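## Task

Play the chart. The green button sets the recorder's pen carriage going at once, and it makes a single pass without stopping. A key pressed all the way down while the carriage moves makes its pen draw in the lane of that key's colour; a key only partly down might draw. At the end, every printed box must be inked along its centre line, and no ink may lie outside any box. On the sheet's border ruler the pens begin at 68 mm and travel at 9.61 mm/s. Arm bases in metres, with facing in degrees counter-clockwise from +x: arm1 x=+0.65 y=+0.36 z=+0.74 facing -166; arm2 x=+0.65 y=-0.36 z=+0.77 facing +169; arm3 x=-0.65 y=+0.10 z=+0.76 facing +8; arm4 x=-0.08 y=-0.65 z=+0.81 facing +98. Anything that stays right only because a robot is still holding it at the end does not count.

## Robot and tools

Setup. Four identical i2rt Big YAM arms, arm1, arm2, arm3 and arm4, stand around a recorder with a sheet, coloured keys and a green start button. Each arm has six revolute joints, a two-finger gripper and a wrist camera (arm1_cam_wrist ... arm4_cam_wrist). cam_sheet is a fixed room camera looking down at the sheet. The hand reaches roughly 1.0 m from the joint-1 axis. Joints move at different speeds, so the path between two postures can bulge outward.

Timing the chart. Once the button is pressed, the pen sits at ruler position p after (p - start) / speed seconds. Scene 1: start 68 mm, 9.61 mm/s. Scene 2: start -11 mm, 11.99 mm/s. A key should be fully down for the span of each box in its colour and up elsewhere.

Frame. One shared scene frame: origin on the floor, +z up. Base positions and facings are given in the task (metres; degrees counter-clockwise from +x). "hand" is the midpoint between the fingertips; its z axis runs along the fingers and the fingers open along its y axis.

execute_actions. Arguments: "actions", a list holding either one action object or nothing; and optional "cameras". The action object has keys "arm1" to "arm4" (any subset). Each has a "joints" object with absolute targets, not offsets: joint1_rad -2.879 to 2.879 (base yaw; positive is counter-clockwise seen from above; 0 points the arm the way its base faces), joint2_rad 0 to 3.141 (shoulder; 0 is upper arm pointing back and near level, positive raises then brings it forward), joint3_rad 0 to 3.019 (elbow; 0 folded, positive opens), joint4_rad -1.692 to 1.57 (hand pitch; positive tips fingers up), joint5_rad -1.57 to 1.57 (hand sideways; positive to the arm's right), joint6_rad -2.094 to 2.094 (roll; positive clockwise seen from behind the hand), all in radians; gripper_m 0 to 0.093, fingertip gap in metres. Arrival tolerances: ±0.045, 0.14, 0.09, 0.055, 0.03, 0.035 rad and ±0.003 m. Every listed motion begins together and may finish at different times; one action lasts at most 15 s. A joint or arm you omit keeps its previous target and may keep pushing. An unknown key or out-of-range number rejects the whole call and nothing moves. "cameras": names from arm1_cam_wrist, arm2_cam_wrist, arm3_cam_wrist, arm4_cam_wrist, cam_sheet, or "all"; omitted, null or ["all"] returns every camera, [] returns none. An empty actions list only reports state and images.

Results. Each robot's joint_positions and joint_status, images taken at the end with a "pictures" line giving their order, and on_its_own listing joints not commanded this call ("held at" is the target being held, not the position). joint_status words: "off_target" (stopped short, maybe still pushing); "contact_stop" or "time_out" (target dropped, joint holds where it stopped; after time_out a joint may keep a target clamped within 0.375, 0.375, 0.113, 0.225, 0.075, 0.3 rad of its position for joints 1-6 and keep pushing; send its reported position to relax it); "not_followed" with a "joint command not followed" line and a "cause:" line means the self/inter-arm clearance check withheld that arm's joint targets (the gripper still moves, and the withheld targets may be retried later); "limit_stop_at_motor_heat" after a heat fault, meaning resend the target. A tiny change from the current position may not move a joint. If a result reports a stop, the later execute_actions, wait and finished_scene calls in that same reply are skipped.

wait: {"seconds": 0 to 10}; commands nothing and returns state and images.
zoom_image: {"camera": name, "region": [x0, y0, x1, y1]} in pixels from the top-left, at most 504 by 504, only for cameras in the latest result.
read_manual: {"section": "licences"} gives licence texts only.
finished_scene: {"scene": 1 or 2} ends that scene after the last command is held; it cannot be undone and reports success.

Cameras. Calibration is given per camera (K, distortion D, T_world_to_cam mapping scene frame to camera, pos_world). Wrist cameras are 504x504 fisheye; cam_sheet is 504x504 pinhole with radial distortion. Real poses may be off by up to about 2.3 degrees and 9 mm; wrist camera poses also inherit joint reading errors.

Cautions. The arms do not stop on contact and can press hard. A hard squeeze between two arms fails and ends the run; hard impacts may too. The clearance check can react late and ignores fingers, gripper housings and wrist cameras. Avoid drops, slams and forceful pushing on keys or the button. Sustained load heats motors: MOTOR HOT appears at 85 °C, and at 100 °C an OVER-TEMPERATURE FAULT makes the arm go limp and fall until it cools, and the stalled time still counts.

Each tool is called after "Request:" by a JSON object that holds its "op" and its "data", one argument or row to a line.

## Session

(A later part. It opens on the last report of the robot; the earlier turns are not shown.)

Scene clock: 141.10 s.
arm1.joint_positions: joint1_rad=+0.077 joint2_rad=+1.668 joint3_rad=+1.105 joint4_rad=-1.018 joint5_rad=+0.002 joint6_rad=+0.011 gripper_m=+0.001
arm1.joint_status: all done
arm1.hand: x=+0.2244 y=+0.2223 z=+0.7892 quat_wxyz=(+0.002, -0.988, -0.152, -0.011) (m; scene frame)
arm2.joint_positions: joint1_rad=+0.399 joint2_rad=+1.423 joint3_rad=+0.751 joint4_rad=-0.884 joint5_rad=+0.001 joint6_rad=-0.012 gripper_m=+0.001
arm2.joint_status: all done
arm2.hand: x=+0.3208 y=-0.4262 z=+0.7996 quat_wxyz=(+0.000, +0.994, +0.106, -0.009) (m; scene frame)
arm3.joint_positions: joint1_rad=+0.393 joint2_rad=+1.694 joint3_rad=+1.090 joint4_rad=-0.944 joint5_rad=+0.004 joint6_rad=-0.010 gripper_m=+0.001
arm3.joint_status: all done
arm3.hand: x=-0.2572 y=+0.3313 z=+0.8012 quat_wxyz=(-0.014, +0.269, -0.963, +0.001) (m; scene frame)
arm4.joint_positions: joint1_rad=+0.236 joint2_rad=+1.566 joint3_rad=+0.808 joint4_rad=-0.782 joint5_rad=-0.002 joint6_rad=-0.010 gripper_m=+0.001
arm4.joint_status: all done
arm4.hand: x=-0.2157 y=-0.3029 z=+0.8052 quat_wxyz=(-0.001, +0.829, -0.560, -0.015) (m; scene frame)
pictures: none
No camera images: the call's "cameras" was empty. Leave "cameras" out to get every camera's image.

Request:
{"op": "execute_actions", "data": {
  "actions": [
    {"arm1":{"joints":{"joint2_rad":1.61,"joint3_rad":1.15,"joint4_rad":-1.04}},"arm2":{"joints":{"joint2_rad":1.41,"joint3_rad":0.80,"joint4_rad":-0.91}},"arm3":{"joints":{"joint2_rad":1.68,"joint3_rad":1.135,"joint4_rad":-0.97}},"arm4":{"joints":{"joint2_rad":1.555,"joint3_rad":0.845,"joint4_rad":-0.80}}}
  ]
}}

Request:
{"op": "zoom_image", "data": {
  "camera": "arm1_cam_wrist",
  "region": [130, 40, 400, 280]
}}

Request:
{"op": "execute_actions", "data": {
  "actions": [
    {"arm1":{"joints":{"joint2_rad":1.74,"joint3_rad":1.083,"joint4_rad":-0.911}},"arm2":{"joints":{"joint2_rad":1.535,"joint3_rad":0.73,"joint4_rad":-0.743}},"arm3":{"joints":{"joint2_rad":1.805,"joint3_rad":1.071,"joint4_rad":-0.838}},"arm4":{"joints":{"joint2_rad":1.71,"joint3_rad":0.793,"joint4_rad":-0.649}}}
  ]
}}

Request:
{"op": "zoom_image", "data": {
  "camera": "arm1_cam_wrist",
  "region": [130, 90, 400, 330]
}}

Request:
{"op": "zoom_image", "data": {
  "camera": "arm3_cam_wrist",
  "region": [130, 90, 400, 330]
}}

Scene clock: 151.07 s.
arm1.joint_positions: joint1_rad=+0.077 joint2_rad=+1.620 joint3_rad=+1.105 joint4_rad=-1.029 joint5_rad=+0.002 joint6_rad=+0.011 gripper_m=+0.001
arm1.joint_status: all done
arm1.hand: x=+0.2237 y=+0.2221 z=+0.8096 quat_wxyz=(-0.001, -0.988, -0.151, +0.007) (m; scene frame)
arm2.joint_positions: joint1_rad=+0.399 joint2_rad=+1.420 joint3_rad=+0.757 joint4_rad=-0.902 joint5_rad=+0.001 joint6_rad=-0.012 gripper_m=+0.001
arm2.joint_status: all done
arm2.hand: x=+0.3219 y=-0.4260 z=+0.8025 quat_wxyz=(+0.000, +0.994, +0.106, -0.005) (m; scene frame)
arm3.joint_positions: joint1_rad=+0.393 joint2_rad=+1.692 joint3_rad=+1.090 joint4_rad=-0.960 joint5_rad=+0.004 joint6_rad=-0.010 gripper_m=+0.001
arm3.joint_status: all done
arm3.hand: x=-0.2605 y=+0.3294 z=+0.8018 quat_wxyz=(-0.007, +0.269, -0.963, +0.002) (m; scene frame)
arm4.joint_positions: joint1_rad=+0.236 joint2_rad=+1.566 joint3_rad=+0.808 joint4_rad=-0.793 joint5_rad=-0.002 joint6_rad=-0.010 gripper_m=+0.001
arm4.joint_status: all done
arm4.hand: x=-0.2147 y=-0.3055 z=+0.8051 quat_wxyz=(+0.002, +0.829, -0.560, -0.011) (m; scene frame)
pictures: arm1_cam_wrist, arm2_cam_wrist, arm3_cam_wrist, arm4_cam_wrist, cam_sheet
camera_calibration (this result's frames):
arm1_cam_wrist: T_world_to_cam=[[-0.308796, 0.951121, -0.00376423, -0.136207], [0.781546, 0.255992, 0.568906, -0.683857], [0.542062, 0.172734, -0.822394, 0.63177], [0, 0, 0, 1]] pos_world=[0.149947, 0.195483, 0.908101]
arm2_cam_wrist: T_world_to_cam=[[-0.183658, 0.98299, 0.000189779, 0.47594], [0.80147, 0.149632, 0.579014, -0.655579], [0.569136, 0.106493, -0.815318, 0.637957], [0, 0, 0, 1]] pos_world=[0.249753, -0.437687, 0.899636]
arm3_cam_wrist: T_world_to_cam=[[0.513996, -0.857772, 0.00584629, 0.409914], [-0.699363, -0.415108, 0.581874, -0.506717], [-0.496689, -0.30317, -0.813258, 0.748005], [0, 0, 0, 1]] pos_world=[-0.193548, 0.368044, 0.90077]
arm4_cam_wrist: T_world_to_cam=[[0.927356, 0.373944, -0.0132765, 0.321596], [0.31093, -0.750376, 0.583317, -0.628786], [0.208165, -0.54507, -0.812136, 0.657924], [0, 0, 0, 1]] pos_world=[-0.239682, -0.23347, 0.905375]
Images, in order (width x height): arm1_cam_wrist 504x504, arm2_cam_wrist 504x504, arm3_cam_wrist 504x504, arm4_cam_wrist 504x504, cam_sheet 504x504.

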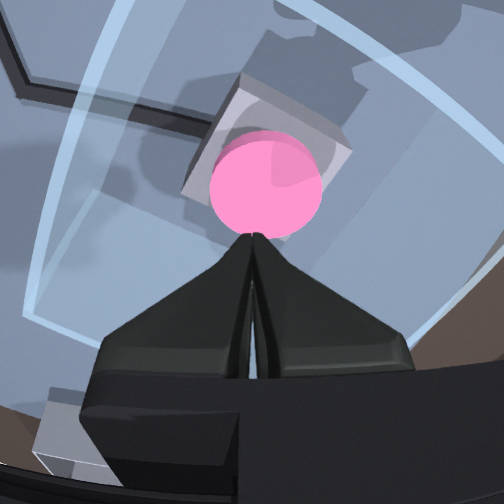

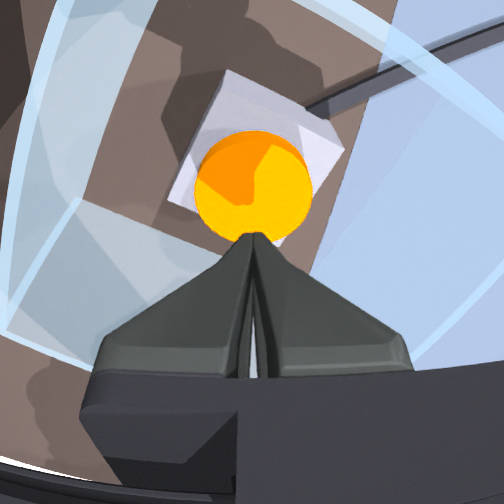

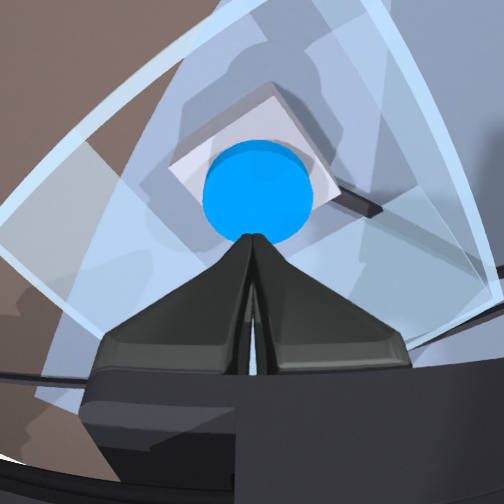

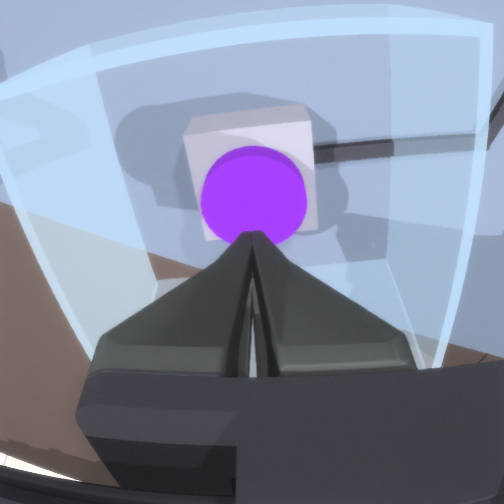

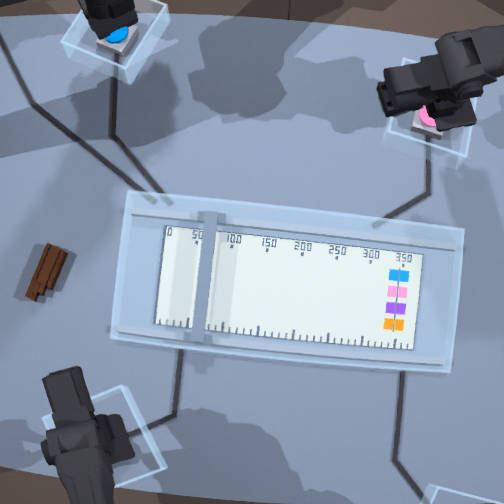

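Region (130, 40, 400, 280) of arm1_cam_wrist's 504x504 image, scaled by 1.867, with more detail than that image has.

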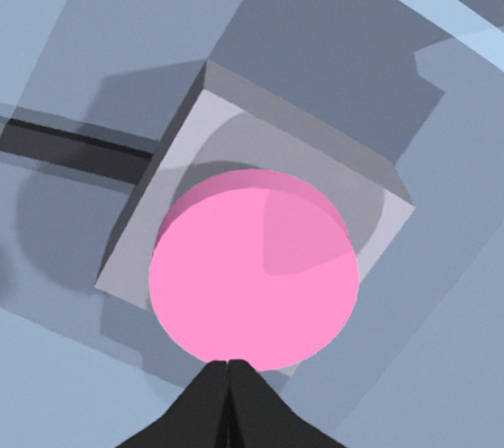

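Scene clock: 151.93 s.
arm1.joint_positions: joint1_rad=+0.077 joint2_rad=+1.692 joint3_rad=+1.107 joint4_rad=-0.927 joint5_rad=+0.001 joint6_rad=+0.011 gripper_m=+0.001
arm1.joint_status: all done
arm1.hand: x=+0.2044 y=+0.2156 z=+0.7798 quat_wxyz=(-0.004, -0.988, -0.151, +0.023) (m; scene frame)
arm2.joint_positions: joint1_rad=+0.399 joint2_rad=+1.485 joint3_rad=+0.748 joint4_rad=-0.789 joint5_rad=+0.001 joint6_rad=-0.012 gripper_m=+0.001
arm2.joint_status: all done
arm2.hand: x=+0.3060 y=-0.4293 z=+0.7797 quat_wxyz=(+0.002, +0.994, +0.106, -0.024) (m; scene frame)
arm3.joint_positions: joint1_rad=+0.393 joint2_rad=+1.762 joint3_rad=+1.092 joint4_rad=-0.854 joint5_rad=+0.004 joint6_rad=-0.010 gripper_m=+0.001
arm3.joint_status: all done
arm3.hand: x=-0.2440 y=+0.3390 z=+0.7723 quat_wxyz=(-0.024, +0.269, -0.963, -0.002) (m; scene frame)
arm4.joint_positions: joint1_rad=+0.236 joint2_rad=+1.668 joint3_rad=+0.807 joint4_rad=-0.675 joint5_rad=-0.002 joint6_rad=-0.010 gripper_m=+0.001
arm4.joint_status: all done
arm4.hand: x=-0.2201 y=-0.2929 z=+0.7697 quat_wxyz=(-0.002, +0.829, -0.560, -0.017) (m; scene frame)
pictures: arm1_cam_wrist, arm2_cam_wrist, arm3_cam_wrist, arm4_cam_wrist, cam_sheet
camera_calibration (this result's frames):
arm1_cam_wrist: T_world_to_cam=[[-0.308905, 0.951082, -0.00455672, -0.135481], [0.798545, 0.261959, 0.541944, -0.633795], [0.516627, 0.16377, -0.840402, 0.640005], [0, 0, 0, 1]] pos_world=[0.13362, 0.190068, 0.880726]
arm2_cam_wrist: T_world_to_cam=[[-0.183299, 0.983057, -0.000429271, 0.476593], [0.822789, 0.153655, 0.547182, -0.609102], [0.537977, 0.0999446, -0.837014, 0.652407], [0, 0, 0, 1]] pos_world=[0.237541, -0.440132, 0.879568]
arm3_cam_wrist: T_world_to_cam=[[0.513936, -0.857807, 0.00604664, 0.409706], [-0.717345, -0.425894, 0.551389, -0.451261], [-0.47041, -0.287716, -0.834226, 0.752463], [0, 0, 0, 1]] pos_world=[-0.180306, 0.375755, 0.874068]
arm4_cam_wrist: T_world_to_cam=[[0.927361, 0.373937, -0.0131116, 0.321342], [0.314131, -0.75905, 0.570232, -0.588757], [0.203279, -0.53293, -0.821379, 0.646723], [0, 0, 0, 1]] pos_world=[-0.244518, -0.222399, 0.871146]
Images, in order (width x height): arm1_cam_wrist 504x504, arm2_cam_wrist 504x504, arm3_cam_wrist 504x504, arm4_cam_wrist 504x504, cam_sheet 504x504.

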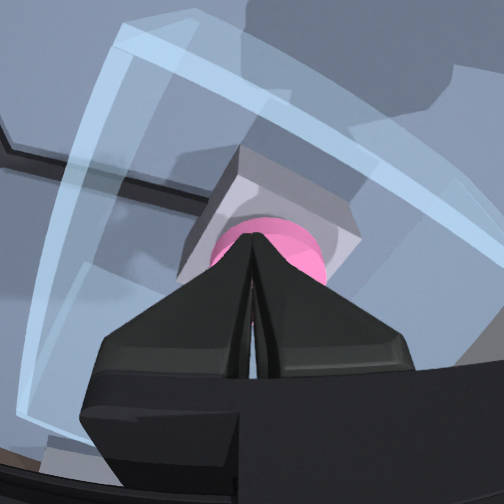

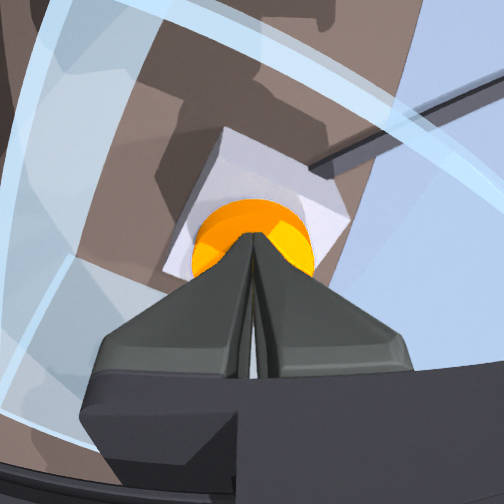

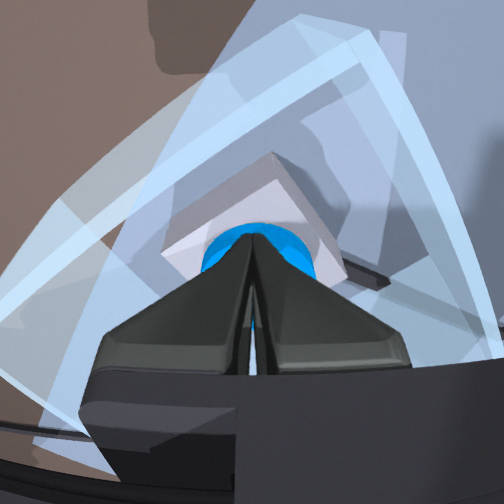

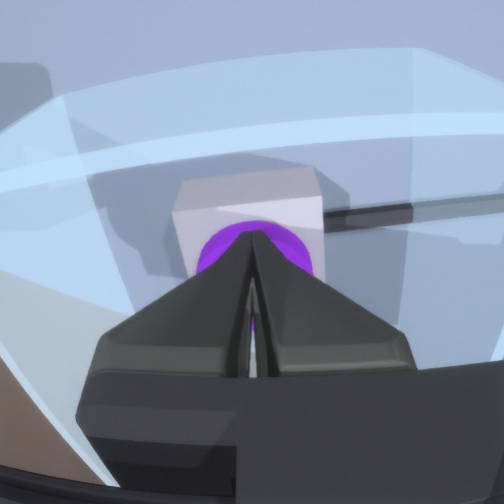

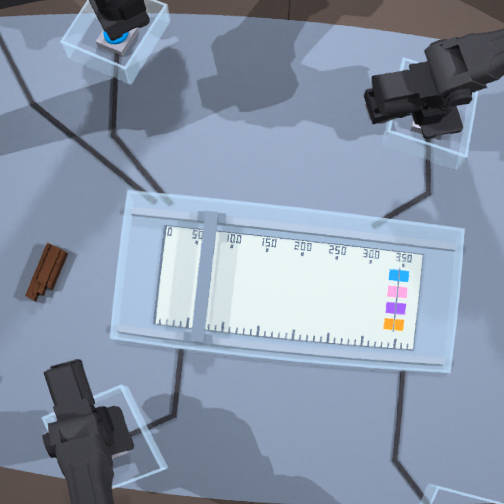

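Region (130, 90, 400, 330) of arm1_cam_wrist's 504x504 image, scaled by 1.867, with more detail than that image has.

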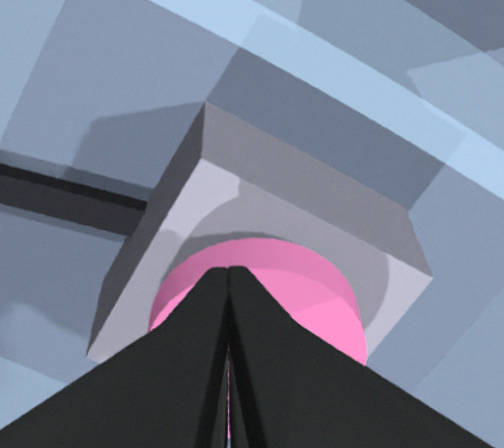

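Region (130, 90, 400, 330) of arm3_cam_wrist's 504x504 image, scaled by 1.867, with more detail than that image has.

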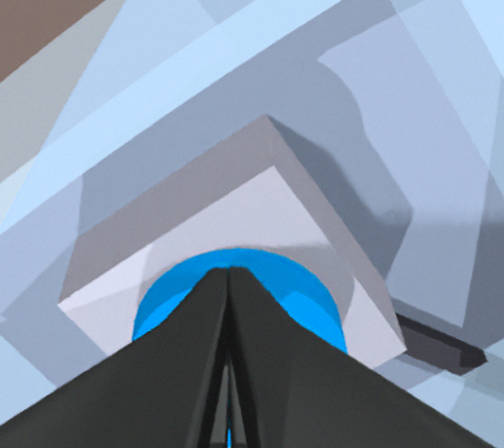

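Request:
{"op": "execute_actions", "data": {
  "actions": [
    {"arm1":{"joints":{"joint2_rad":1.61,"joint3_rad":1.15,"joint4_rad":-1.04}},"arm2":{"joints":{"joint2_rad":1.41,"joint3_rad":0.80,"joint4_rad":-0.91}},"arm3":{"joints":{"joint2_rad":1.5,"joint3_rad":1.3,"joint4_rad":-1.37}},"arm4":{"joints":{"joint2_rad":1.555,"joint3_rad":0.845,"joint4_rad":-0.80}}}
  ],
  "cameras": []
}}

Request:
{"op": "execute_actions", "data": {
  "actions": [
    {"arm3":{"joints":{"joint1_rad":1.17,"joint2_rad":1.386,"joint3_rad":1.09,"joint4_rad":-1.262}}}
  ],
  "cameras": ["arm3_cam_wrist"]
}}

Scene clock: 165.40 s.
arm1.joint_positions: joint1_rad=+0.077 joint2_rad=+1.616 joint3_rad=+1.111 joint4_rad=-1.030 joint5_rad=+0.001 joint6_rad=+0.011 gripper_m=+0.001
arm1.joint_status: all done
arm1.hand: x=+0.2211 y=+0.2211 z=+0.8135 quat_wxyz=(-0.002, -0.988, -0.151, +0.012) (m; scene frame)
arm2.joint_positions: joint1_rad=+0.399 joint2_rad=+1.406 joint3_rad=+0.761 joint4_rad=-0.902 joint5_rad=+0.001 joint6_rad=-0.012 gripper_m=+0.001
arm2.joint_status: all done
arm2.hand: x=+0.3189 y=-0.4266 z=+0.8078 quat_wxyz=(+0.001, +0.994, +0.106, -0.013) (m; scene frame)
arm3.joint_positions: joint1_rad=+0.393 joint2_rad=+1.493 joint3_rad=+1.287 joint4_rad=-1.359 joint5_rad=+0.004 joint6_rad=-0.010 gripper_m=+0.001
arm3.joint_status: all done
arm3.hand: x=-0.2755 y=+0.3212 z=+0.9549 quat_wxyz=(-0.005, +0.269, -0.963, +0.003) (m; scene frame)
arm4.joint_positions: joint1_rad=+0.236 joint2_rad=+1.551 joint3_rad=+0.816 joint4_rad=-0.793 joint5_rad=-0.002 joint6_rad=-0.010 gripper_m=+0.001
arm4.joint_status: all done
arm4.hand: x=-0.2168 y=-0.2998 z=+0.8129 quat_wxyz=(-0.005, +0.829, -0.560, -0.020) (m; scene frame)
pictures: none
No camera images: the call's "cameras" was empty. Leave "cameras" out to get every camera's image.

Scene clock: 166.73 s.
arm1.joint_positions: joint1_rad=+0.077 joint2_rad=+1.616 joint3_rad=+1.111 joint4_rad=-1.030 joint5_rad=+0.001 joint6_rad=+0.011 gripper_m=+0.001
arm1.joint_status: not commanded
arm1.hand: x=+0.2211 y=+0.2211 z=+0.8135 quat_wxyz=(-0.002, -0.988, -0.151, +0.012) (m; scene frame)
arm2.joint_positions: joint1_rad=+0.399 joint2_rad=+1.406 joint3_rad=+0.761 joint4_rad=-0.902 joint5_rad=+0.001 joint6_rad=-0.012 gripper_m=+0.001
arm2.joint_status: not commanded
arm2.hand: x=+0.3189 y=-0.4266 z=+0.8078 quat_wxyz=(+0.001, +0.994, +0.106, -0.013) (m; scene frame)
arm3.joint_positions: joint1_rad=+1.167 joint2_rad=+1.382 joint3_rad=+1.096 joint4_rad=-1.271 joint5_rad=+0.002 joint6_rad=-0.009 gripper_m=+0.001
arm3.joint_status: all done
arm3.hand: x=-0.5494 y=+0.4743 z=+0.9259 quat_wxyz=(-0.007, +0.612, -0.791, -0.001) (m; scene frame)
arm4.joint_positions: joint1_rad=+0.236 joint2_rad=+1.551 joint3_rad=+0.816 joint4_rad=-0.793 joint5_rad=-0.002 joint6_rad=-0.010 gripper_m=+0.001
arm4.joint_status: not commanded
arm4.hand: x=-0.2168 y=-0.2998 z=+0.8129 quat_wxyz=(-0.005, +0.829, -0.560, -0.020) (m; scene frame)
pictures: arm3_cam_wrist
camera_calibration (this result's frames):
arm3_cam_wrist: T_world_to_cam=[[0.966782, -0.255562, 0.00447159, 0.646405], [-0.210624, -0.78663, 0.580389, -0.274824], [-0.144808, -0.562052, -0.814327, 1.06651], [0, 0, 0, 1]] pos_world=[-0.528378, 0.548446, 1.0251]
Images, in order (width x height): arm3_cam_wrist 504x504.

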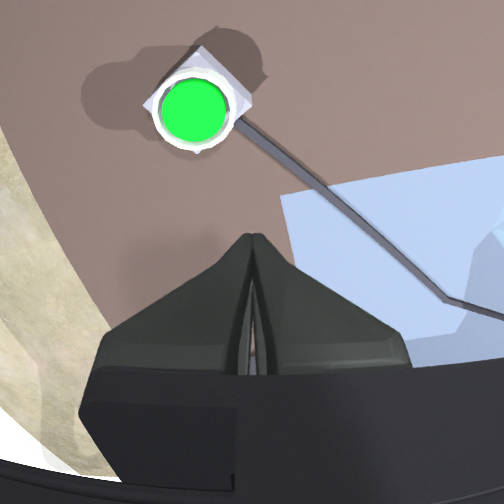

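Request:
{"op": "execute_actions", "data": {
  "actions": [
    {"arm3":{"joints":{"joint1_rad":1.255,"joint2_rad":1.5,"joint3_rad":0.99,"joint4_rad":-1.03}}}
  ],
  "cameras": ["arm3_cam_wrist"]
}}

Scene clock: 171.97 s.
arm1.joint_positions: joint1_rad=+0.077 joint2_rad=+1.616 joint3_rad=+1.111 joint4_rad=-1.030 joint5_rad=+0.001 joint6_rad=+0.011 gripper_m=+0.001
arm1.joint_status: not commanded
arm1.hand: x=+0.2211 y=+0.2211 z=+0.8135 quat_wxyz=(-0.002, -0.988, -0.151, +0.012) (m; scene frame)
arm2.joint_positions: joint1_rad=+0.399 joint2_rad=+1.406 joint3_rad=+0.761 joint4_rad=-0.902 joint5_rad=+0.001 joint6_rad=-0.012 gripper_m=+0.001
arm2.joint_status: not commanded
arm2.hand: x=+0.3189 y=-0.4266 z=+0.8078 quat_wxyz=(+0.001, +0.994, +0.106, -0.013) (m; scene frame)
arm3.joint_positions: joint1_rad=+1.255 joint2_rad=+1.509 joint3_rad=+0.985 joint4_rad=-1.042 joint5_rad=+0.002 joint6_rad=-0.009 gripper_m=+0.001
arm3.joint_status: all done
arm3.hand: x=-0.5804 y=+0.4920 z=+0.8397 quat_wxyz=(-0.003, +0.646, -0.763, +0.001) (m; scene frame)
arm4.joint_positions: joint1_rad=+0.236 joint2_rad=+1.551 joint3_rad=+0.816 joint4_rad=-0.793 joint5_rad=-0.002 joint6_rad=-0.010 gripper_m=+0.001
arm4.joint_status: not commanded
arm4.hand: x=-0.2168 y=-0.2998 z=+0.8129 quat_wxyz=(-0.005, +0.829, -0.560, -0.020) (m; scene frame)
pictures: arm3_cam_wrist
camera_calibration (this result's frames):
arm3_cam_wrist: T_world_to_cam=[[0.985458, -0.169863, 0.00431846, 0.650042], [-0.139845, -0.796347, 0.588451, -0.178276], [-0.0965173, -0.580498, -0.808521, 1.03397], [0, 0, 0, 1]] pos_world=[-0.565724, 0.568668, 0.938089]
Images, in order (width x height): arm3_cam_wrist 504x504.

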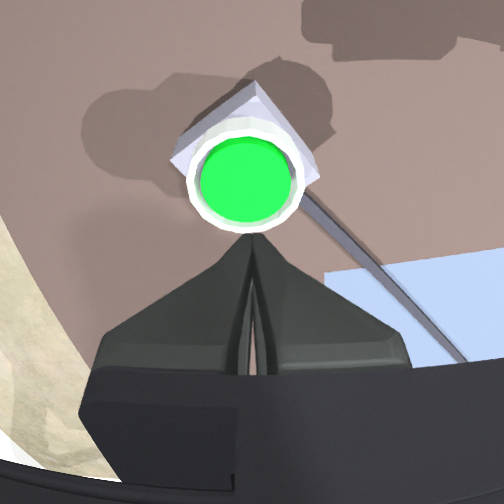

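Request:
{"op": "execute_actions", "data": {
  "actions": [
    {"arm3":{"joints":{"joint2_rad":1.56,"joint3_rad":0.95,"joint4_rad":-0.932}}}
  ],
  "cameras": ["arm3_cam_wrist"]
}}

Scene clock: 187.53 s.
arm1.joint_positions: joint1_rad=+0.077 joint2_rad=+1.616 joint3_rad=+1.111 joint4_rad=-1.030 joint5_rad=+0.001 joint6_rad=+0.011 gripper_m=+0.001
arm1.joint_status: not commanded
arm1.hand: x=+0.2211 y=+0.2211 z=+0.8135 quat_wxyz=(-0.002, -0.988, -0.151, +0.012) (m; scene frame)
arm2.joint_positions: joint1_rad=+0.399 joint2_rad=+1.406 joint3_rad=+0.761 joint4_rad=-0.902 joint5_rad=+0.001 joint6_rad=-0.012 gripper_m=+0.001
arm2.joint_status: not commanded
arm2.hand: x=+0.3189 y=-0.4266 z=+0.8078 quat_wxyz=(+0.001, +0.994, +0.106, -0.013) (m; scene frame)
arm3.joint_positions: joint1_rad=+1.255 joint2_rad=+1.552 joint3_rad=+0.955 joint4_rad=-0.944 joint5_rad=+0.002 joint6_rad=-0.009 gripper_m=+0.001
arm3.joint_status: all done
arm3.hand: x=-0.5789 y=+0.4996 z=+0.8141 quat_wxyz=(-0.013, +0.646, -0.763, -0.007) (m; scene frame)
arm4.joint_positions: joint1_rad=+0.236 joint2_rad=+1.551 joint3_rad=+0.816 joint4_rad=-0.793 joint5_rad=-0.002 joint6_rad=-0.010 gripper_m=+0.001
arm4.joint_status: not commanded
arm4.hand: x=-0.2168 y=-0.2998 z=+0.8129 quat_wxyz=(-0.005, +0.829, -0.560, -0.020) (m; scene frame)
pictures: arm3_cam_wrist
camera_calibration (this result's frames):
arm3_cam_wrist: T_world_to_cam=[[0.985458, -0.16986, 0.0044178, 0.649925], [-0.142284, -0.810699, 0.56791, -0.134492], [-0.0928839, -0.56028, -0.823079, 1.02167], [0, 0, 0, 1]] pos_world=[-0.564713, 0.573786, 0.914423]
Images, in order (width x height): arm3_cam_wrist 504x504.

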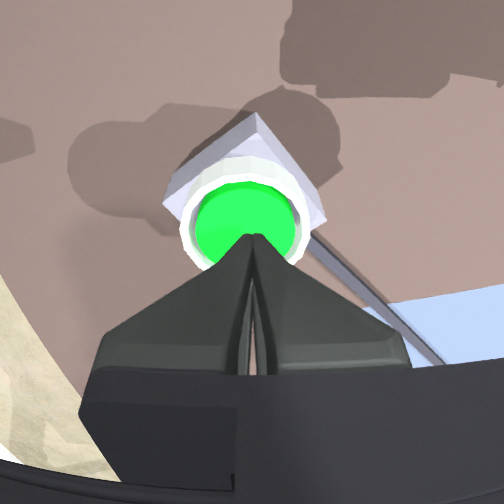

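Request:
{"op": "execute_actions", "data": {
  "actions": [
    {"arm3":{"joints":{"joint2_rad":1.555,"joint3_rad":0.895,"joint4_rad":-0.912}}}
  ],
  "cameras": ["arm3_cam_wrist"]
}}

Scene clock: 197.00 s.
arm1.joint_positions: joint1_rad=+0.077 joint2_rad=+1.616 joint3_rad=+1.111 joint4_rad=-1.030 joint5_rad=+0.001 joint6_rad=+0.011 gripper_m=+0.001
arm1.joint_status: not commanded
arm1.hand: x=+0.2211 y=+0.2211 z=+0.8135 quat_wxyz=(-0.002, -0.988, -0.151, +0.012) (m; scene frame)
arm2.joint_positions: joint1_rad=+0.399 joint2_rad=+1.406 joint3_rad=+0.761 joint4_rad=-0.902 joint5_rad=+0.001 joint6_rad=-0.012 gripper_m=+0.001
arm2.joint_status: not commanded
arm2.hand: x=+0.3189 y=-0.4266 z=+0.8078 quat_wxyz=(+0.001, +0.994, +0.106, -0.013) (m; scene frame)
arm3.joint_positions: joint1_rad=+1.255 joint2_rad=+1.552 joint3_rad=+0.895 joint4_rad=-0.921 joint5_rad=+0.002 joint6_rad=-0.009 gripper_m=+0.001
arm3.joint_status: all done
arm3.hand: x=-0.5828 y=+0.4773 z=+0.7955 quat_wxyz=(+0.001, +0.646, -0.763, +0.005) (m; scene frame)
arm4.joint_positions: joint1_rad=+0.236 joint2_rad=+1.551 joint3_rad=+0.816 joint4_rad=-0.793 joint5_rad=-0.002 joint6_rad=-0.010 gripper_m=+0.001
arm4.joint_status: not commanded
arm4.hand: x=-0.2168 y=-0.2998 z=+0.8129 quat_wxyz=(-0.005, +0.829, -0.560, -0.020) (m; scene frame)
pictures: arm3_cam_wrist
camera_calibration (this result's frames):
arm3_cam_wrist: T_world_to_cam=[[0.985458, -0.169866, 0.00427034, 0.650133], [-0.13863, -0.789206, 0.598277, -0.174852], [-0.0982565, -0.590169, -0.801278, 0.987307], [0, 0, 0, 1]] pos_world=[-0.567909, 0.555119, 0.89294]
Images, in order (width x height): arm3_cam_wrist 504x504.

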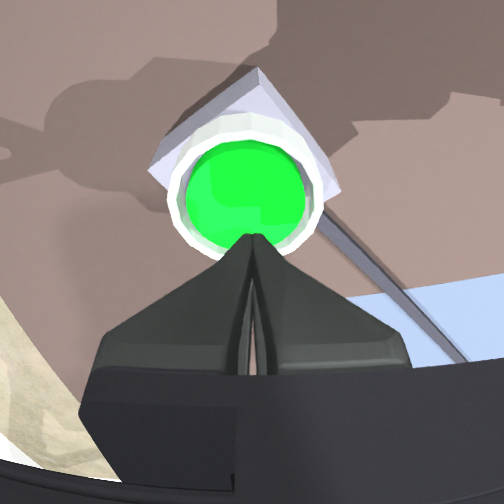

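Request:
{"op": "execute_actions", "data": {
  "actions": [
    {"arm3":{"joints":{"joint2_rad":1.386,"joint3_rad":1.09,"joint4_rad":-1.262}}}
  ],
  "cameras": []
}}

Request:
{"op": "execute_actions", "data": {
  "actions": [
    {"arm3":{"joints":{"joint1_rad":0.378,"joint2_rad":1.5,"joint3_rad":1.3,"joint4_rad":-1.37}}}
  ],
  "cameras": []
}}

Request:
{"op": "execute_actions", "data": {
  "actions": [
    {"arm3":{"joints":{"joint2_rad":1.685,"joint3_rad":1.08,"joint4_rad":-0.95}}}
  ],
  "cameras": ["arm3_cam_wrist"]
}}

Request:
{"op": "execute_actions", "data": {
  "actions": [
    {"arm1":{"joints":{"joint2_rad":1.75,"joint3_rad":1.11,"joint4_rad":-0.97}},"arm2":{"joints":{"joint2_rad":1.54,"joint3_rad":0.76,"joint4_rad":-0.85}},"arm3":{"joints":{"joint2_rad":1.80,"joint3_rad":1.08,"joint4_rad":-0.905}},"arm4":{"joints":{"joint2_rad":1.72,"joint3_rad":0.816,"joint4_rad":-0.755}}}
  ]
}}

Request:
{"op": "execute_actions", "data": {
  "actions": [
    {"arm1":{"joints":{"joint2_rad":1.60,"joint3_rad":1.11,"joint4_rad":-1.04}},"arm2":{"joints":{"joint2_rad":1.40,"joint3_rad":0.76,"joint4_rad":-0.91}},"arm3":{"joints":{"joint2_rad":1.68,"joint3_rad":1.08,"joint4_rad":-0.97}},"arm4":{"joints":{"joint2_rad":1.545,"joint3_rad":0.816,"joint4_rad":-0.80}}}
  ],
  "cameras": []
}}

Scene clock: 212.80 s.
arm1.joint_positions: joint1_rad=+0.077 joint2_rad=+1.616 joint3_rad=+1.111 joint4_rad=-1.030 joint5_rad=+0.001 joint6_rad=+0.011 gripper_m=+0.001
arm1.joint_status: not commanded
arm1.hand: x=+0.2211 y=+0.2211 z=+0.8135 quat_wxyz=(-0.002, -0.988, -0.151, +0.012) (m; scene frame)
arm2.joint_positions: joint1_rad=+0.399 joint2_rad=+1.406 joint3_rad=+0.761 joint4_rad=-0.902 joint5_rad=+0.001 joint6_rad=-0.012 gripper_m=+0.001
arm2.joint_status: not commanded
arm2.hand: x=+0.3189 y=-0.4266 z=+0.8078 quat_wxyz=(+0.001, +0.994, +0.106, -0.013) (m; scene frame)
arm3.joint_positions: joint1_rad=+1.255 joint2_rad=+1.372 joint3_rad=+1.074 joint4_rad=-1.251 joint5_rad=+0.002 joint6_rad=-0.009 gripper_m=+0.001
arm3.joint_status: all done
arm3.hand: x=-0.5831 y=+0.4783 z=+0.9212 quat_wxyz=(-0.010, +0.646, -0.763, -0.004) (m; scene frame)
arm4.joint_positions: joint1_rad=+0.236 joint2_rad=+1.551 joint3_rad=+0.816 joint4_rad=-0.793 joint5_rad=-0.002 joint6_rad=-0.010 gripper_m=+0.001
arm4.joint_status: not commanded
arm4.hand: x=-0.2168 y=-0.2998 z=+0.8129 quat_wxyz=(-0.005, +0.829, -0.560, -0.020) (m; scene frame)
pictures: none
No camera images: the call's "cameras" was empty. Leave "cameras" out to get every camera's image.

Scene clock: 214.23 s.
arm1.joint_positions: joint1_rad=+0.077 joint2_rad=+1.616 joint3_rad=+1.111 joint4_rad=-1.030 joint5_rad=+0.001 joint6_rad=+0.011 gripper_m=+0.001
arm1.joint_status: not commanded
arm1.hand: x=+0.2211 y=+0.2211 z=+0.8135 quat_wxyz=(-0.002, -0.988, -0.151, +0.012) (m; scene frame)
arm2.joint_positions: joint1_rad=+0.399 joint2_rad=+1.406 joint3_rad=+0.761 joint4_rad=-0.902 joint5_rad=+0.001 joint6_rad=-0.012 gripper_m=+0.001
arm2.joint_status: not commanded
arm2.hand: x=+0.3189 y=-0.4266 z=+0.8078 quat_wxyz=(+0.001, +0.994, +0.106, -0.013) (m; scene frame)
arm3.joint_positions: joint1_rad=+0.379 joint2_rad=+1.507 joint3_rad=+1.268 joint4_rad=-1.359 joint5_rad=+0.001 joint6_rad=-0.009 gripper_m=+0.001
arm3.joint_status: all done
arm3.hand: x=-0.2778 y=+0.3137 z=+0.9421 quat_wxyz=(+0.012, +0.262, -0.965, +0.006) (m; scene frame)
arm4.joint_positions: joint1_rad=+0.236 joint2_rad=+1.551 joint3_rad=+0.816 joint4_rad=-0.793 joint5_rad=-0.002 joint6_rad=-0.010 gripper_m=+0.001
arm4.joint_status: not commanded
arm4.hand: x=-0.2168 y=-0.2998 z=+0.8129 quat_wxyz=(-0.005, +0.829, -0.560, -0.020) (m; scene frame)
pictures: none
No camera images: the call's "cameras" was empty. Leave "cameras" out to get every camera's image.

Scene clock: 215.43 s.
arm1.joint_positions: joint1_rad=+0.077 joint2_rad=+1.616 joint3_rad=+1.111 joint4_rad=-1.030 joint5_rad=+0.001 joint6_rad=+0.011 gripper_m=+0.001
arm1.joint_status: not commanded
arm1.hand: x=+0.2211 y=+0.2211 z=+0.8135 quat_wxyz=(-0.002, -0.988, -0.151, +0.012) (m; scene frame)
arm2.joint_positions: joint1_rad=+0.399 joint2_rad=+1.406 joint3_rad=+0.761 joint4_rad=-0.902 joint5_rad=+0.001 joint6_rad=-0.012 gripper_m=+0.001
arm2.joint_status: not commanded
arm2.hand: x=+0.3189 y=-0.4266 z=+0.8078 quat_wxyz=(+0.001, +0.994, +0.106, -0.013) (m; scene frame)
arm3.joint_positions: joint1_rad=+0.379 joint2_rad=+1.690 joint3_rad=+1.064 joint4_rad=-0.962 joint5_rad=+0.001 joint6_rad=-0.009 gripper_m=+0.001
arm3.joint_status: all done
arm3.hand: x=-0.2683 y=+0.3184 z=+0.7946 quat_wxyz=(+0.006, +0.262, -0.965, +0.004) (m; scene frame)
arm4.joint_positions: joint1_rad=+0.236 joint2_rad=+1.551 joint3_rad=+0.816 joint4_rad=-0.793 joint5_rad=-0.002 joint6_rad=-0.010 gripper_m=+0.001
arm4.joint_status: not commanded
arm4.hand: x=-0.2168 y=-0.2998 z=+0.8129 quat_wxyz=(-0.005, +0.829, -0.560, -0.020) (m; scene frame)
pictures: arm3_cam_wrist
camera_calibration (this result's frames):
arm3_cam_wrist: T_world_to_cam=[[0.50119, -0.865332, 0.00302545, 0.405794], [-0.691609, -0.398466, 0.602414, -0.532182], [-0.520082, -0.304016, -0.798178, 0.717], [0, 0, 0, 1]] pos_world=[-0.198543, 0.35707, 0.89166]
Images, in order (width x height): arm3_cam_wrist 504x504.

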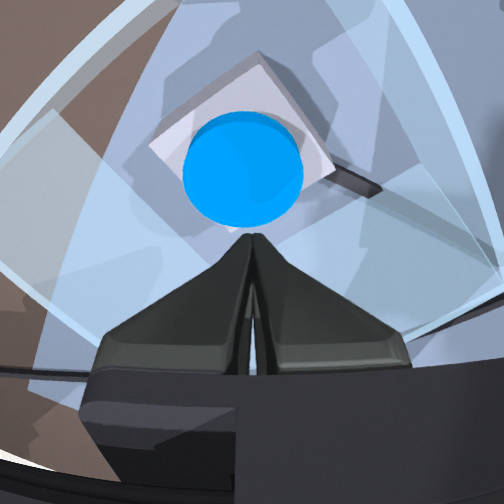

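Scene clock: 216.23 s.
arm1.joint_positions: joint1_rad=+0.077 joint2_rad=+1.698 joint3_rad=+1.119 joint4_rad=-0.978 joint5_rad=+0.001 joint6_rad=+0.011 gripper_m=+0.000
arm1.joint_status: all done
arm1.hand: x=+0.2114 y=+0.2178 z=+0.7807 quat_wxyz=(+0.000, -0.988, -0.151, +0.001) (m; scene frame)
arm2.joint_positions: joint1_rad=+0.399 joint2_rad=+1.504 joint3_rad=+0.770 joint4_rad=-0.860 joint5_rad=+0.001 joint6_rad=-0.012 gripper_m=+0.001
arm2.joint_status: all done
arm2.hand: x=+0.3143 y=-0.4276 z=+0.7796 quat_wxyz=(-0.001, +0.994, +0.106, +0.010) (m; scene frame)
arm3.joint_positions: joint1_rad=+0.379 joint2_rad=+1.752 joint3_rad=+1.076 joint4_rad=-0.915 joint5_rad=+0.001 joint6_rad=-0.008 gripper_m=+0.001
arm3.joint_status: all done
arm3.hand: x=-0.2595 y=+0.3234 z=+0.7719 quat_wxyz=(+0.008, +0.262, -0.965, +0.005) (m; scene frame)
arm4.joint_positions: joint1_rad=+0.236 joint2_rad=+1.682 joint3_rad=+0.827 joint4_rad=-0.761 joint5_rad=-0.002 joint6_rad=-0.010 gripper_m=+0.000
arm4.joint_status: all done
arm4.hand: x=-0.2155 y=-0.3046 z=+0.7699 quat_wxyz=(+0.020, +0.829, -0.559, +0.016) (m; scene frame)
pictures: arm1_cam_wrist, arm2_cam_wrist, arm3_cam_wrist, arm4_cam_wrist, cam_sheet
camera_calibration (this result's frames):
arm1_cam_wrist: T_world_to_cam=[[-0.308767, 0.951125, -0.00489654, -0.135192], [0.774675, 0.254466, 0.578901, -0.662731], [0.551853, 0.174952, -0.815383, 0.607361], [0, 0, 0, 1]] pos_world=[0.136484, 0.190967, 0.878226]
arm2_cam_wrist: T_world_to_cam=[[-0.183287, 0.983059, 0.000649206, 0.475614], [0.784743, 0.145914, 0.602401, -0.650585], [0.592102, 0.110922, -0.798193, 0.6051], [0, 0, 0, 1]] pos_world=[0.239435, -0.439746, 0.874591]
arm3_cam_wrist: T_world_to_cam=[[0.500857, -0.865525, 0.00302, 0.405712], [-0.690171, -0.397274, 0.604845, -0.512294], [-0.522308, -0.305025, -0.796337, 0.70326], [0, 0, 0, 1]] pos_world=[-0.189456, 0.362144, 0.868666]
arm4_cam_wrist: T_world_to_cam=[[0.927345, 0.373947, -0.0139329, 0.322104], [0.297439, -0.713997, 0.633828, -0.638054], [0.22707, -0.591922, -0.773348, 0.589848], [0, 0, 0, 1]] pos_world=[-0.242857, -0.226875, 0.865062]
Images, in order (width x height): arm1_cam_wrist 504x504, arm2_cam_wrist 504x504, arm3_cam_wrist 504x504, arm4_cam_wrist 504x504, cam_sheet 504x504.

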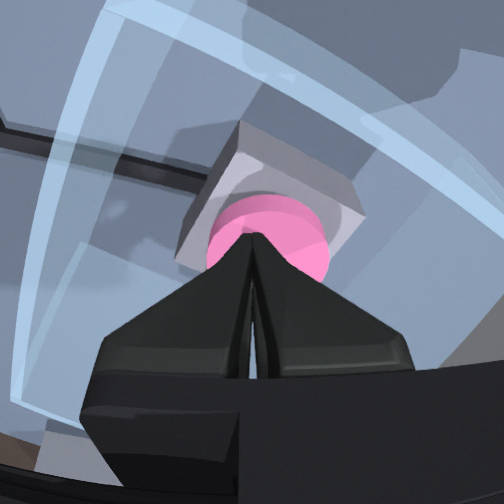

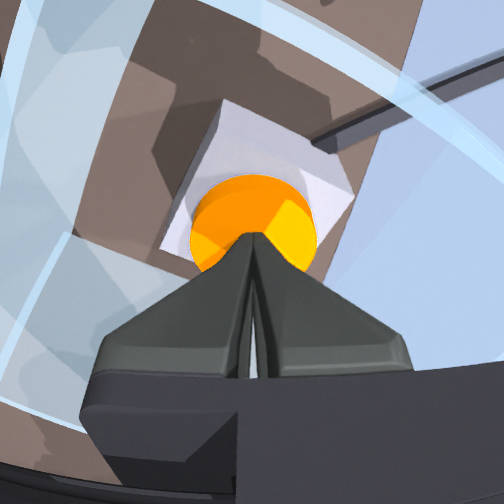

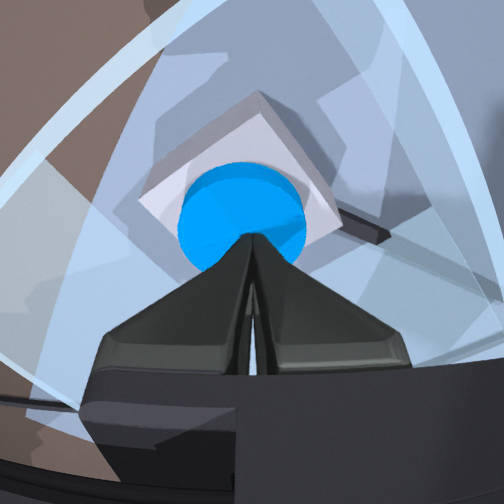

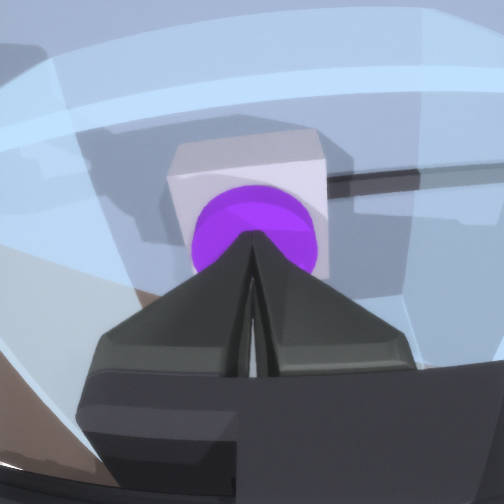

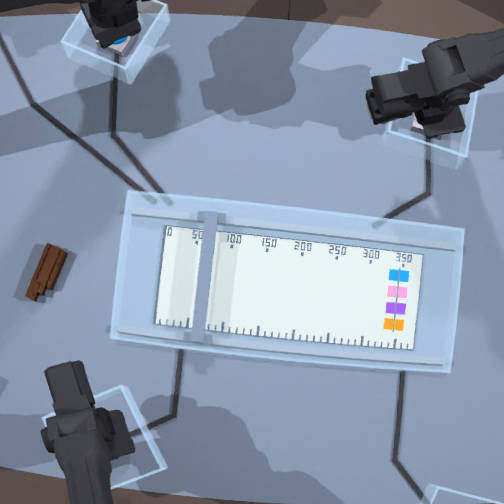

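Scene clock: 217.23 s.
arm1.joint_positions: joint1_rad=+0.077 joint2_rad=+1.601 joint3_rad=+1.119 joint4_rad=-1.030 joint5_rad=+0.001 joint6_rad=+0.011 gripper_m=+0.000
arm1.joint_status: all done
arm1.hand: x=+0.2169 y=+0.2197 z=+0.8226 quat_wxyz=(-0.004, -0.988, -0.151, +0.023) (m; scene frame)
arm2.joint_positions: joint1_rad=+0.399 joint2_rad=+1.394 joint3_rad=+0.759 joint4_rad=-0.903 joint5_rad=+0.001 joint6_rad=-0.012 gripper_m=+0.001
arm2.joint_status: all done
arm2.hand: x=+0.3192 y=-0.4266 z=+0.8111 quat_wxyz=(+0.001, +0.994, +0.106, -0.018) (m; scene frame)
arm3.joint_positions: joint1_rad=+0.379 joint2_rad=+1.677 joint3_rad=+1.076 joint4_rad=-0.960 joint5_rad=+0.001 joint6_rad=-0.008 gripper_m=+0.001
arm3.joint_status: all done
arm3.hand: x=-0.2622 y=+0.3220 z=+0.8037 quat_wxyz=(-0.007, +0.262, -0.965, +0.001) (m; scene frame)
arm4.joint_positions: joint1_rad=+0.236 joint2_rad=+1.540 joint3_rad=+0.812 joint4_rad=-0.794 joint5_rad=-0.002 joint6_rad=-0.010 gripper_m=+0.000
arm4.joint_status: all done
arm4.hand: x=-0.2164 y=-0.3007 z=+0.8155 quat_wxyz=(-0.006, +0.828, -0.560, -0.023) (m; scene frame)
pictures: none
No camera images: the call's "cameras" was empty. Leave "cameras" out to get every camera's image.

Request:
{"op": "execute_actions", "data": {
  "actions": [
    {"arm3":{"joints":{"joint2_rad":1.5,"joint3_rad":1.3,"joint4_rad":-1.37}}}
  ],
  "cameras": []
}}

Request:
{"op": "execute_actions", "data": {
  "actions": [
    {"arm3":{"joints":{"joint1_rad":1.258,"joint2_rad":1.386,"joint3_rad":1.09,"joint4_rad":-1.262}}}
  ],
  "cameras": []
}}

Request:
{"op": "execute_actions", "data": {
  "actions": [
    {"arm3":{"joints":{"joint2_rad":1.54,"joint3_rad":0.895,"joint4_rad":-0.912}}}
  ],
  "cameras": ["arm3_cam_wrist"]
}}

Scene clock: 226.73 s.
arm1.joint_positions: joint1_rad=+0.077 joint2_rad=+1.601 joint3_rad=+1.119 joint4_rad=-1.030 joint5_rad=+0.001 joint6_rad=+0.011 gripper_m=+0.000
arm1.joint_status: not commanded
arm1.hand: x=+0.2169 y=+0.2197 z=+0.8226 quat_wxyz=(-0.004, -0.988, -0.151, +0.023) (m; scene frame)
arm2.joint_positions: joint1_rad=+0.399 joint2_rad=+1.394 joint3_rad=+0.759 joint4_rad=-0.903 joint5_rad=+0.001 joint6_rad=-0.012 gripper_m=+0.001
arm2.joint_status: not commanded
arm2.hand: x=+0.3192 y=-0.4266 z=+0.8111 quat_wxyz=(+0.001, +0.994, +0.106, -0.018) (m; scene frame)
arm3.joint_positions: joint1_rad=+0.379 joint2_rad=+1.488 joint3_rad=+1.286 joint4_rad=-1.359 joint5_rad=+0.001 joint6_rad=-0.008 gripper_m=+0.001
arm3.joint_status: all done
arm3.hand: x=-0.2735 y=+0.3162 z=+0.9568 quat_wxyz=(-0.006, +0.262, -0.965, +0.001) (m; scene frame)
arm4.joint_positions: joint1_rad=+0.236 joint2_rad=+1.540 joint3_rad=+0.812 joint4_rad=-0.794 joint5_rad=-0.002 joint6_rad=-0.010 gripper_m=+0.000
arm4.joint_status: not commanded
arm4.hand: x=-0.2164 y=-0.3007 z=+0.8155 quat_wxyz=(-0.006, +0.828, -0.560, -0.023) (m; scene frame)
pictures: none
No camera images: the call's "cameras" was empty. Leave "cameras" out to get every camera's image.

Scene clock: 228.13 s.
arm1.joint_positions: joint1_rad=+0.077 joint2_rad=+1.601 joint3_rad=+1.119 joint4_rad=-1.030 joint5_rad=+0.001 joint6_rad=+0.011 gripper_m=+0.000
arm1.joint_status: not commanded
arm1.hand: x=+0.2169 y=+0.2197 z=+0.8226 quat_wxyz=(-0.004, -0.988, -0.151, +0.023) (m; scene frame)
arm2.joint_positions: joint1_rad=+0.399 joint2_rad=+1.394 joint3_rad=+0.759 joint4_rad=-0.903 joint5_rad=+0.001 joint6_rad=-0.012 gripper_m=+0.001
arm2.joint_status: not commanded
arm2.hand: x=+0.3192 y=-0.4266 z=+0.8111 quat_wxyz=(+0.001, +0.994, +0.106, -0.018) (m; scene frame)
arm3.joint_positions: joint1_rad=+1.255 joint2_rad=+1.383 joint3_rad=+1.096 joint4_rad=-1.269 joint5_rad=+0.001 joint6_rad=-0.008 gripper_m=+0.001
arm3.joint_status: all done
arm3.hand: x=-0.5827 y=+0.4819 z=+0.9251 quat_wxyz=(-0.006, +0.646, -0.763, -0.002) (m; scene frame)
arm4.joint_positions: joint1_rad=+0.236 joint2_rad=+1.540 joint3_rad=+0.812 joint4_rad=-0.794 joint5_rad=-0.002 joint6_rad=-0.010 gripper_m=+0.000
arm4.joint_status: not commanded
arm4.hand: x=-0.2164 y=-0.3007 z=+0.8155 quat_wxyz=(-0.006, +0.828, -0.560, -0.023) (m; scene frame)
pictures: none
No camera images: the call's "cameras" was empty. Leave "cameras" out to get every camera's image.

Scene clock: 229.20 s.
arm1.joint_positions: joint1_rad=+0.077 joint2_rad=+1.601 joint3_rad=+1.119 joint4_rad=-1.030 joint5_rad=+0.001 joint6_rad=+0.011 gripper_m=+0.000
arm1.joint_status: not commanded
arm1.hand: x=+0.2169 y=+0.2197 z=+0.8226 quat_wxyz=(-0.004, -0.988, -0.151, +0.023) (m; scene frame)
arm2.joint_positions: joint1_rad=+0.399 joint2_rad=+1.394 joint3_rad=+0.759 joint4_rad=-0.903 joint5_rad=+0.001 joint6_rad=-0.012 gripper_m=+0.001
arm2.joint_status: not commanded
arm2.hand: x=+0.3192 y=-0.4266 z=+0.8111 quat_wxyz=(+0.001, +0.994, +0.106, -0.018) (m; scene frame)
arm3.joint_positions: joint1_rad=+1.255 joint2_rad=+1.548 joint3_rad=+0.882 joint4_rad=-0.923 joint5_rad=+0.001 joint6_rad=-0.008 gripper_m=+0.001
arm3.joint_status: all done
arm3.hand: x=-0.5839 y=+0.4712 z=+0.7930 quat_wxyz=(+0.006, +0.646, -0.763, +0.009) (m; scene frame)
arm4.joint_positions: joint1_rad=+0.236 joint2_rad=+1.540 joint3_rad=+0.812 joint4_rad=-0.794 joint5_rad=-0.002 joint6_rad=-0.010 gripper_m=+0.000
arm4.joint_status: not commanded
arm4.hand: x=-0.2164 y=-0.3007 z=+0.8155 quat_wxyz=(-0.006, +0.828, -0.560, -0.023) (m; scene frame)
pictures: arm3_cam_wrist
camera_calibration (this result's frames):
arm3_cam_wrist: T_world_to_cam=[[0.985393, -0.17026, 0.00347158, 0.651069], [-0.13737, -0.78266, 0.607102, -0.187647], [-0.100648, -0.598711, -0.794616, 0.978948], [0, 0, 0, 1]] pos_world=[-0.568807, 0.550094, 0.889549]
Images, in order (width x height): arm3_cam_wrist 504x504.

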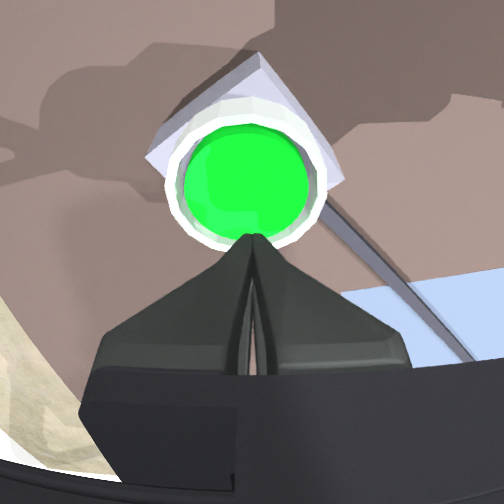

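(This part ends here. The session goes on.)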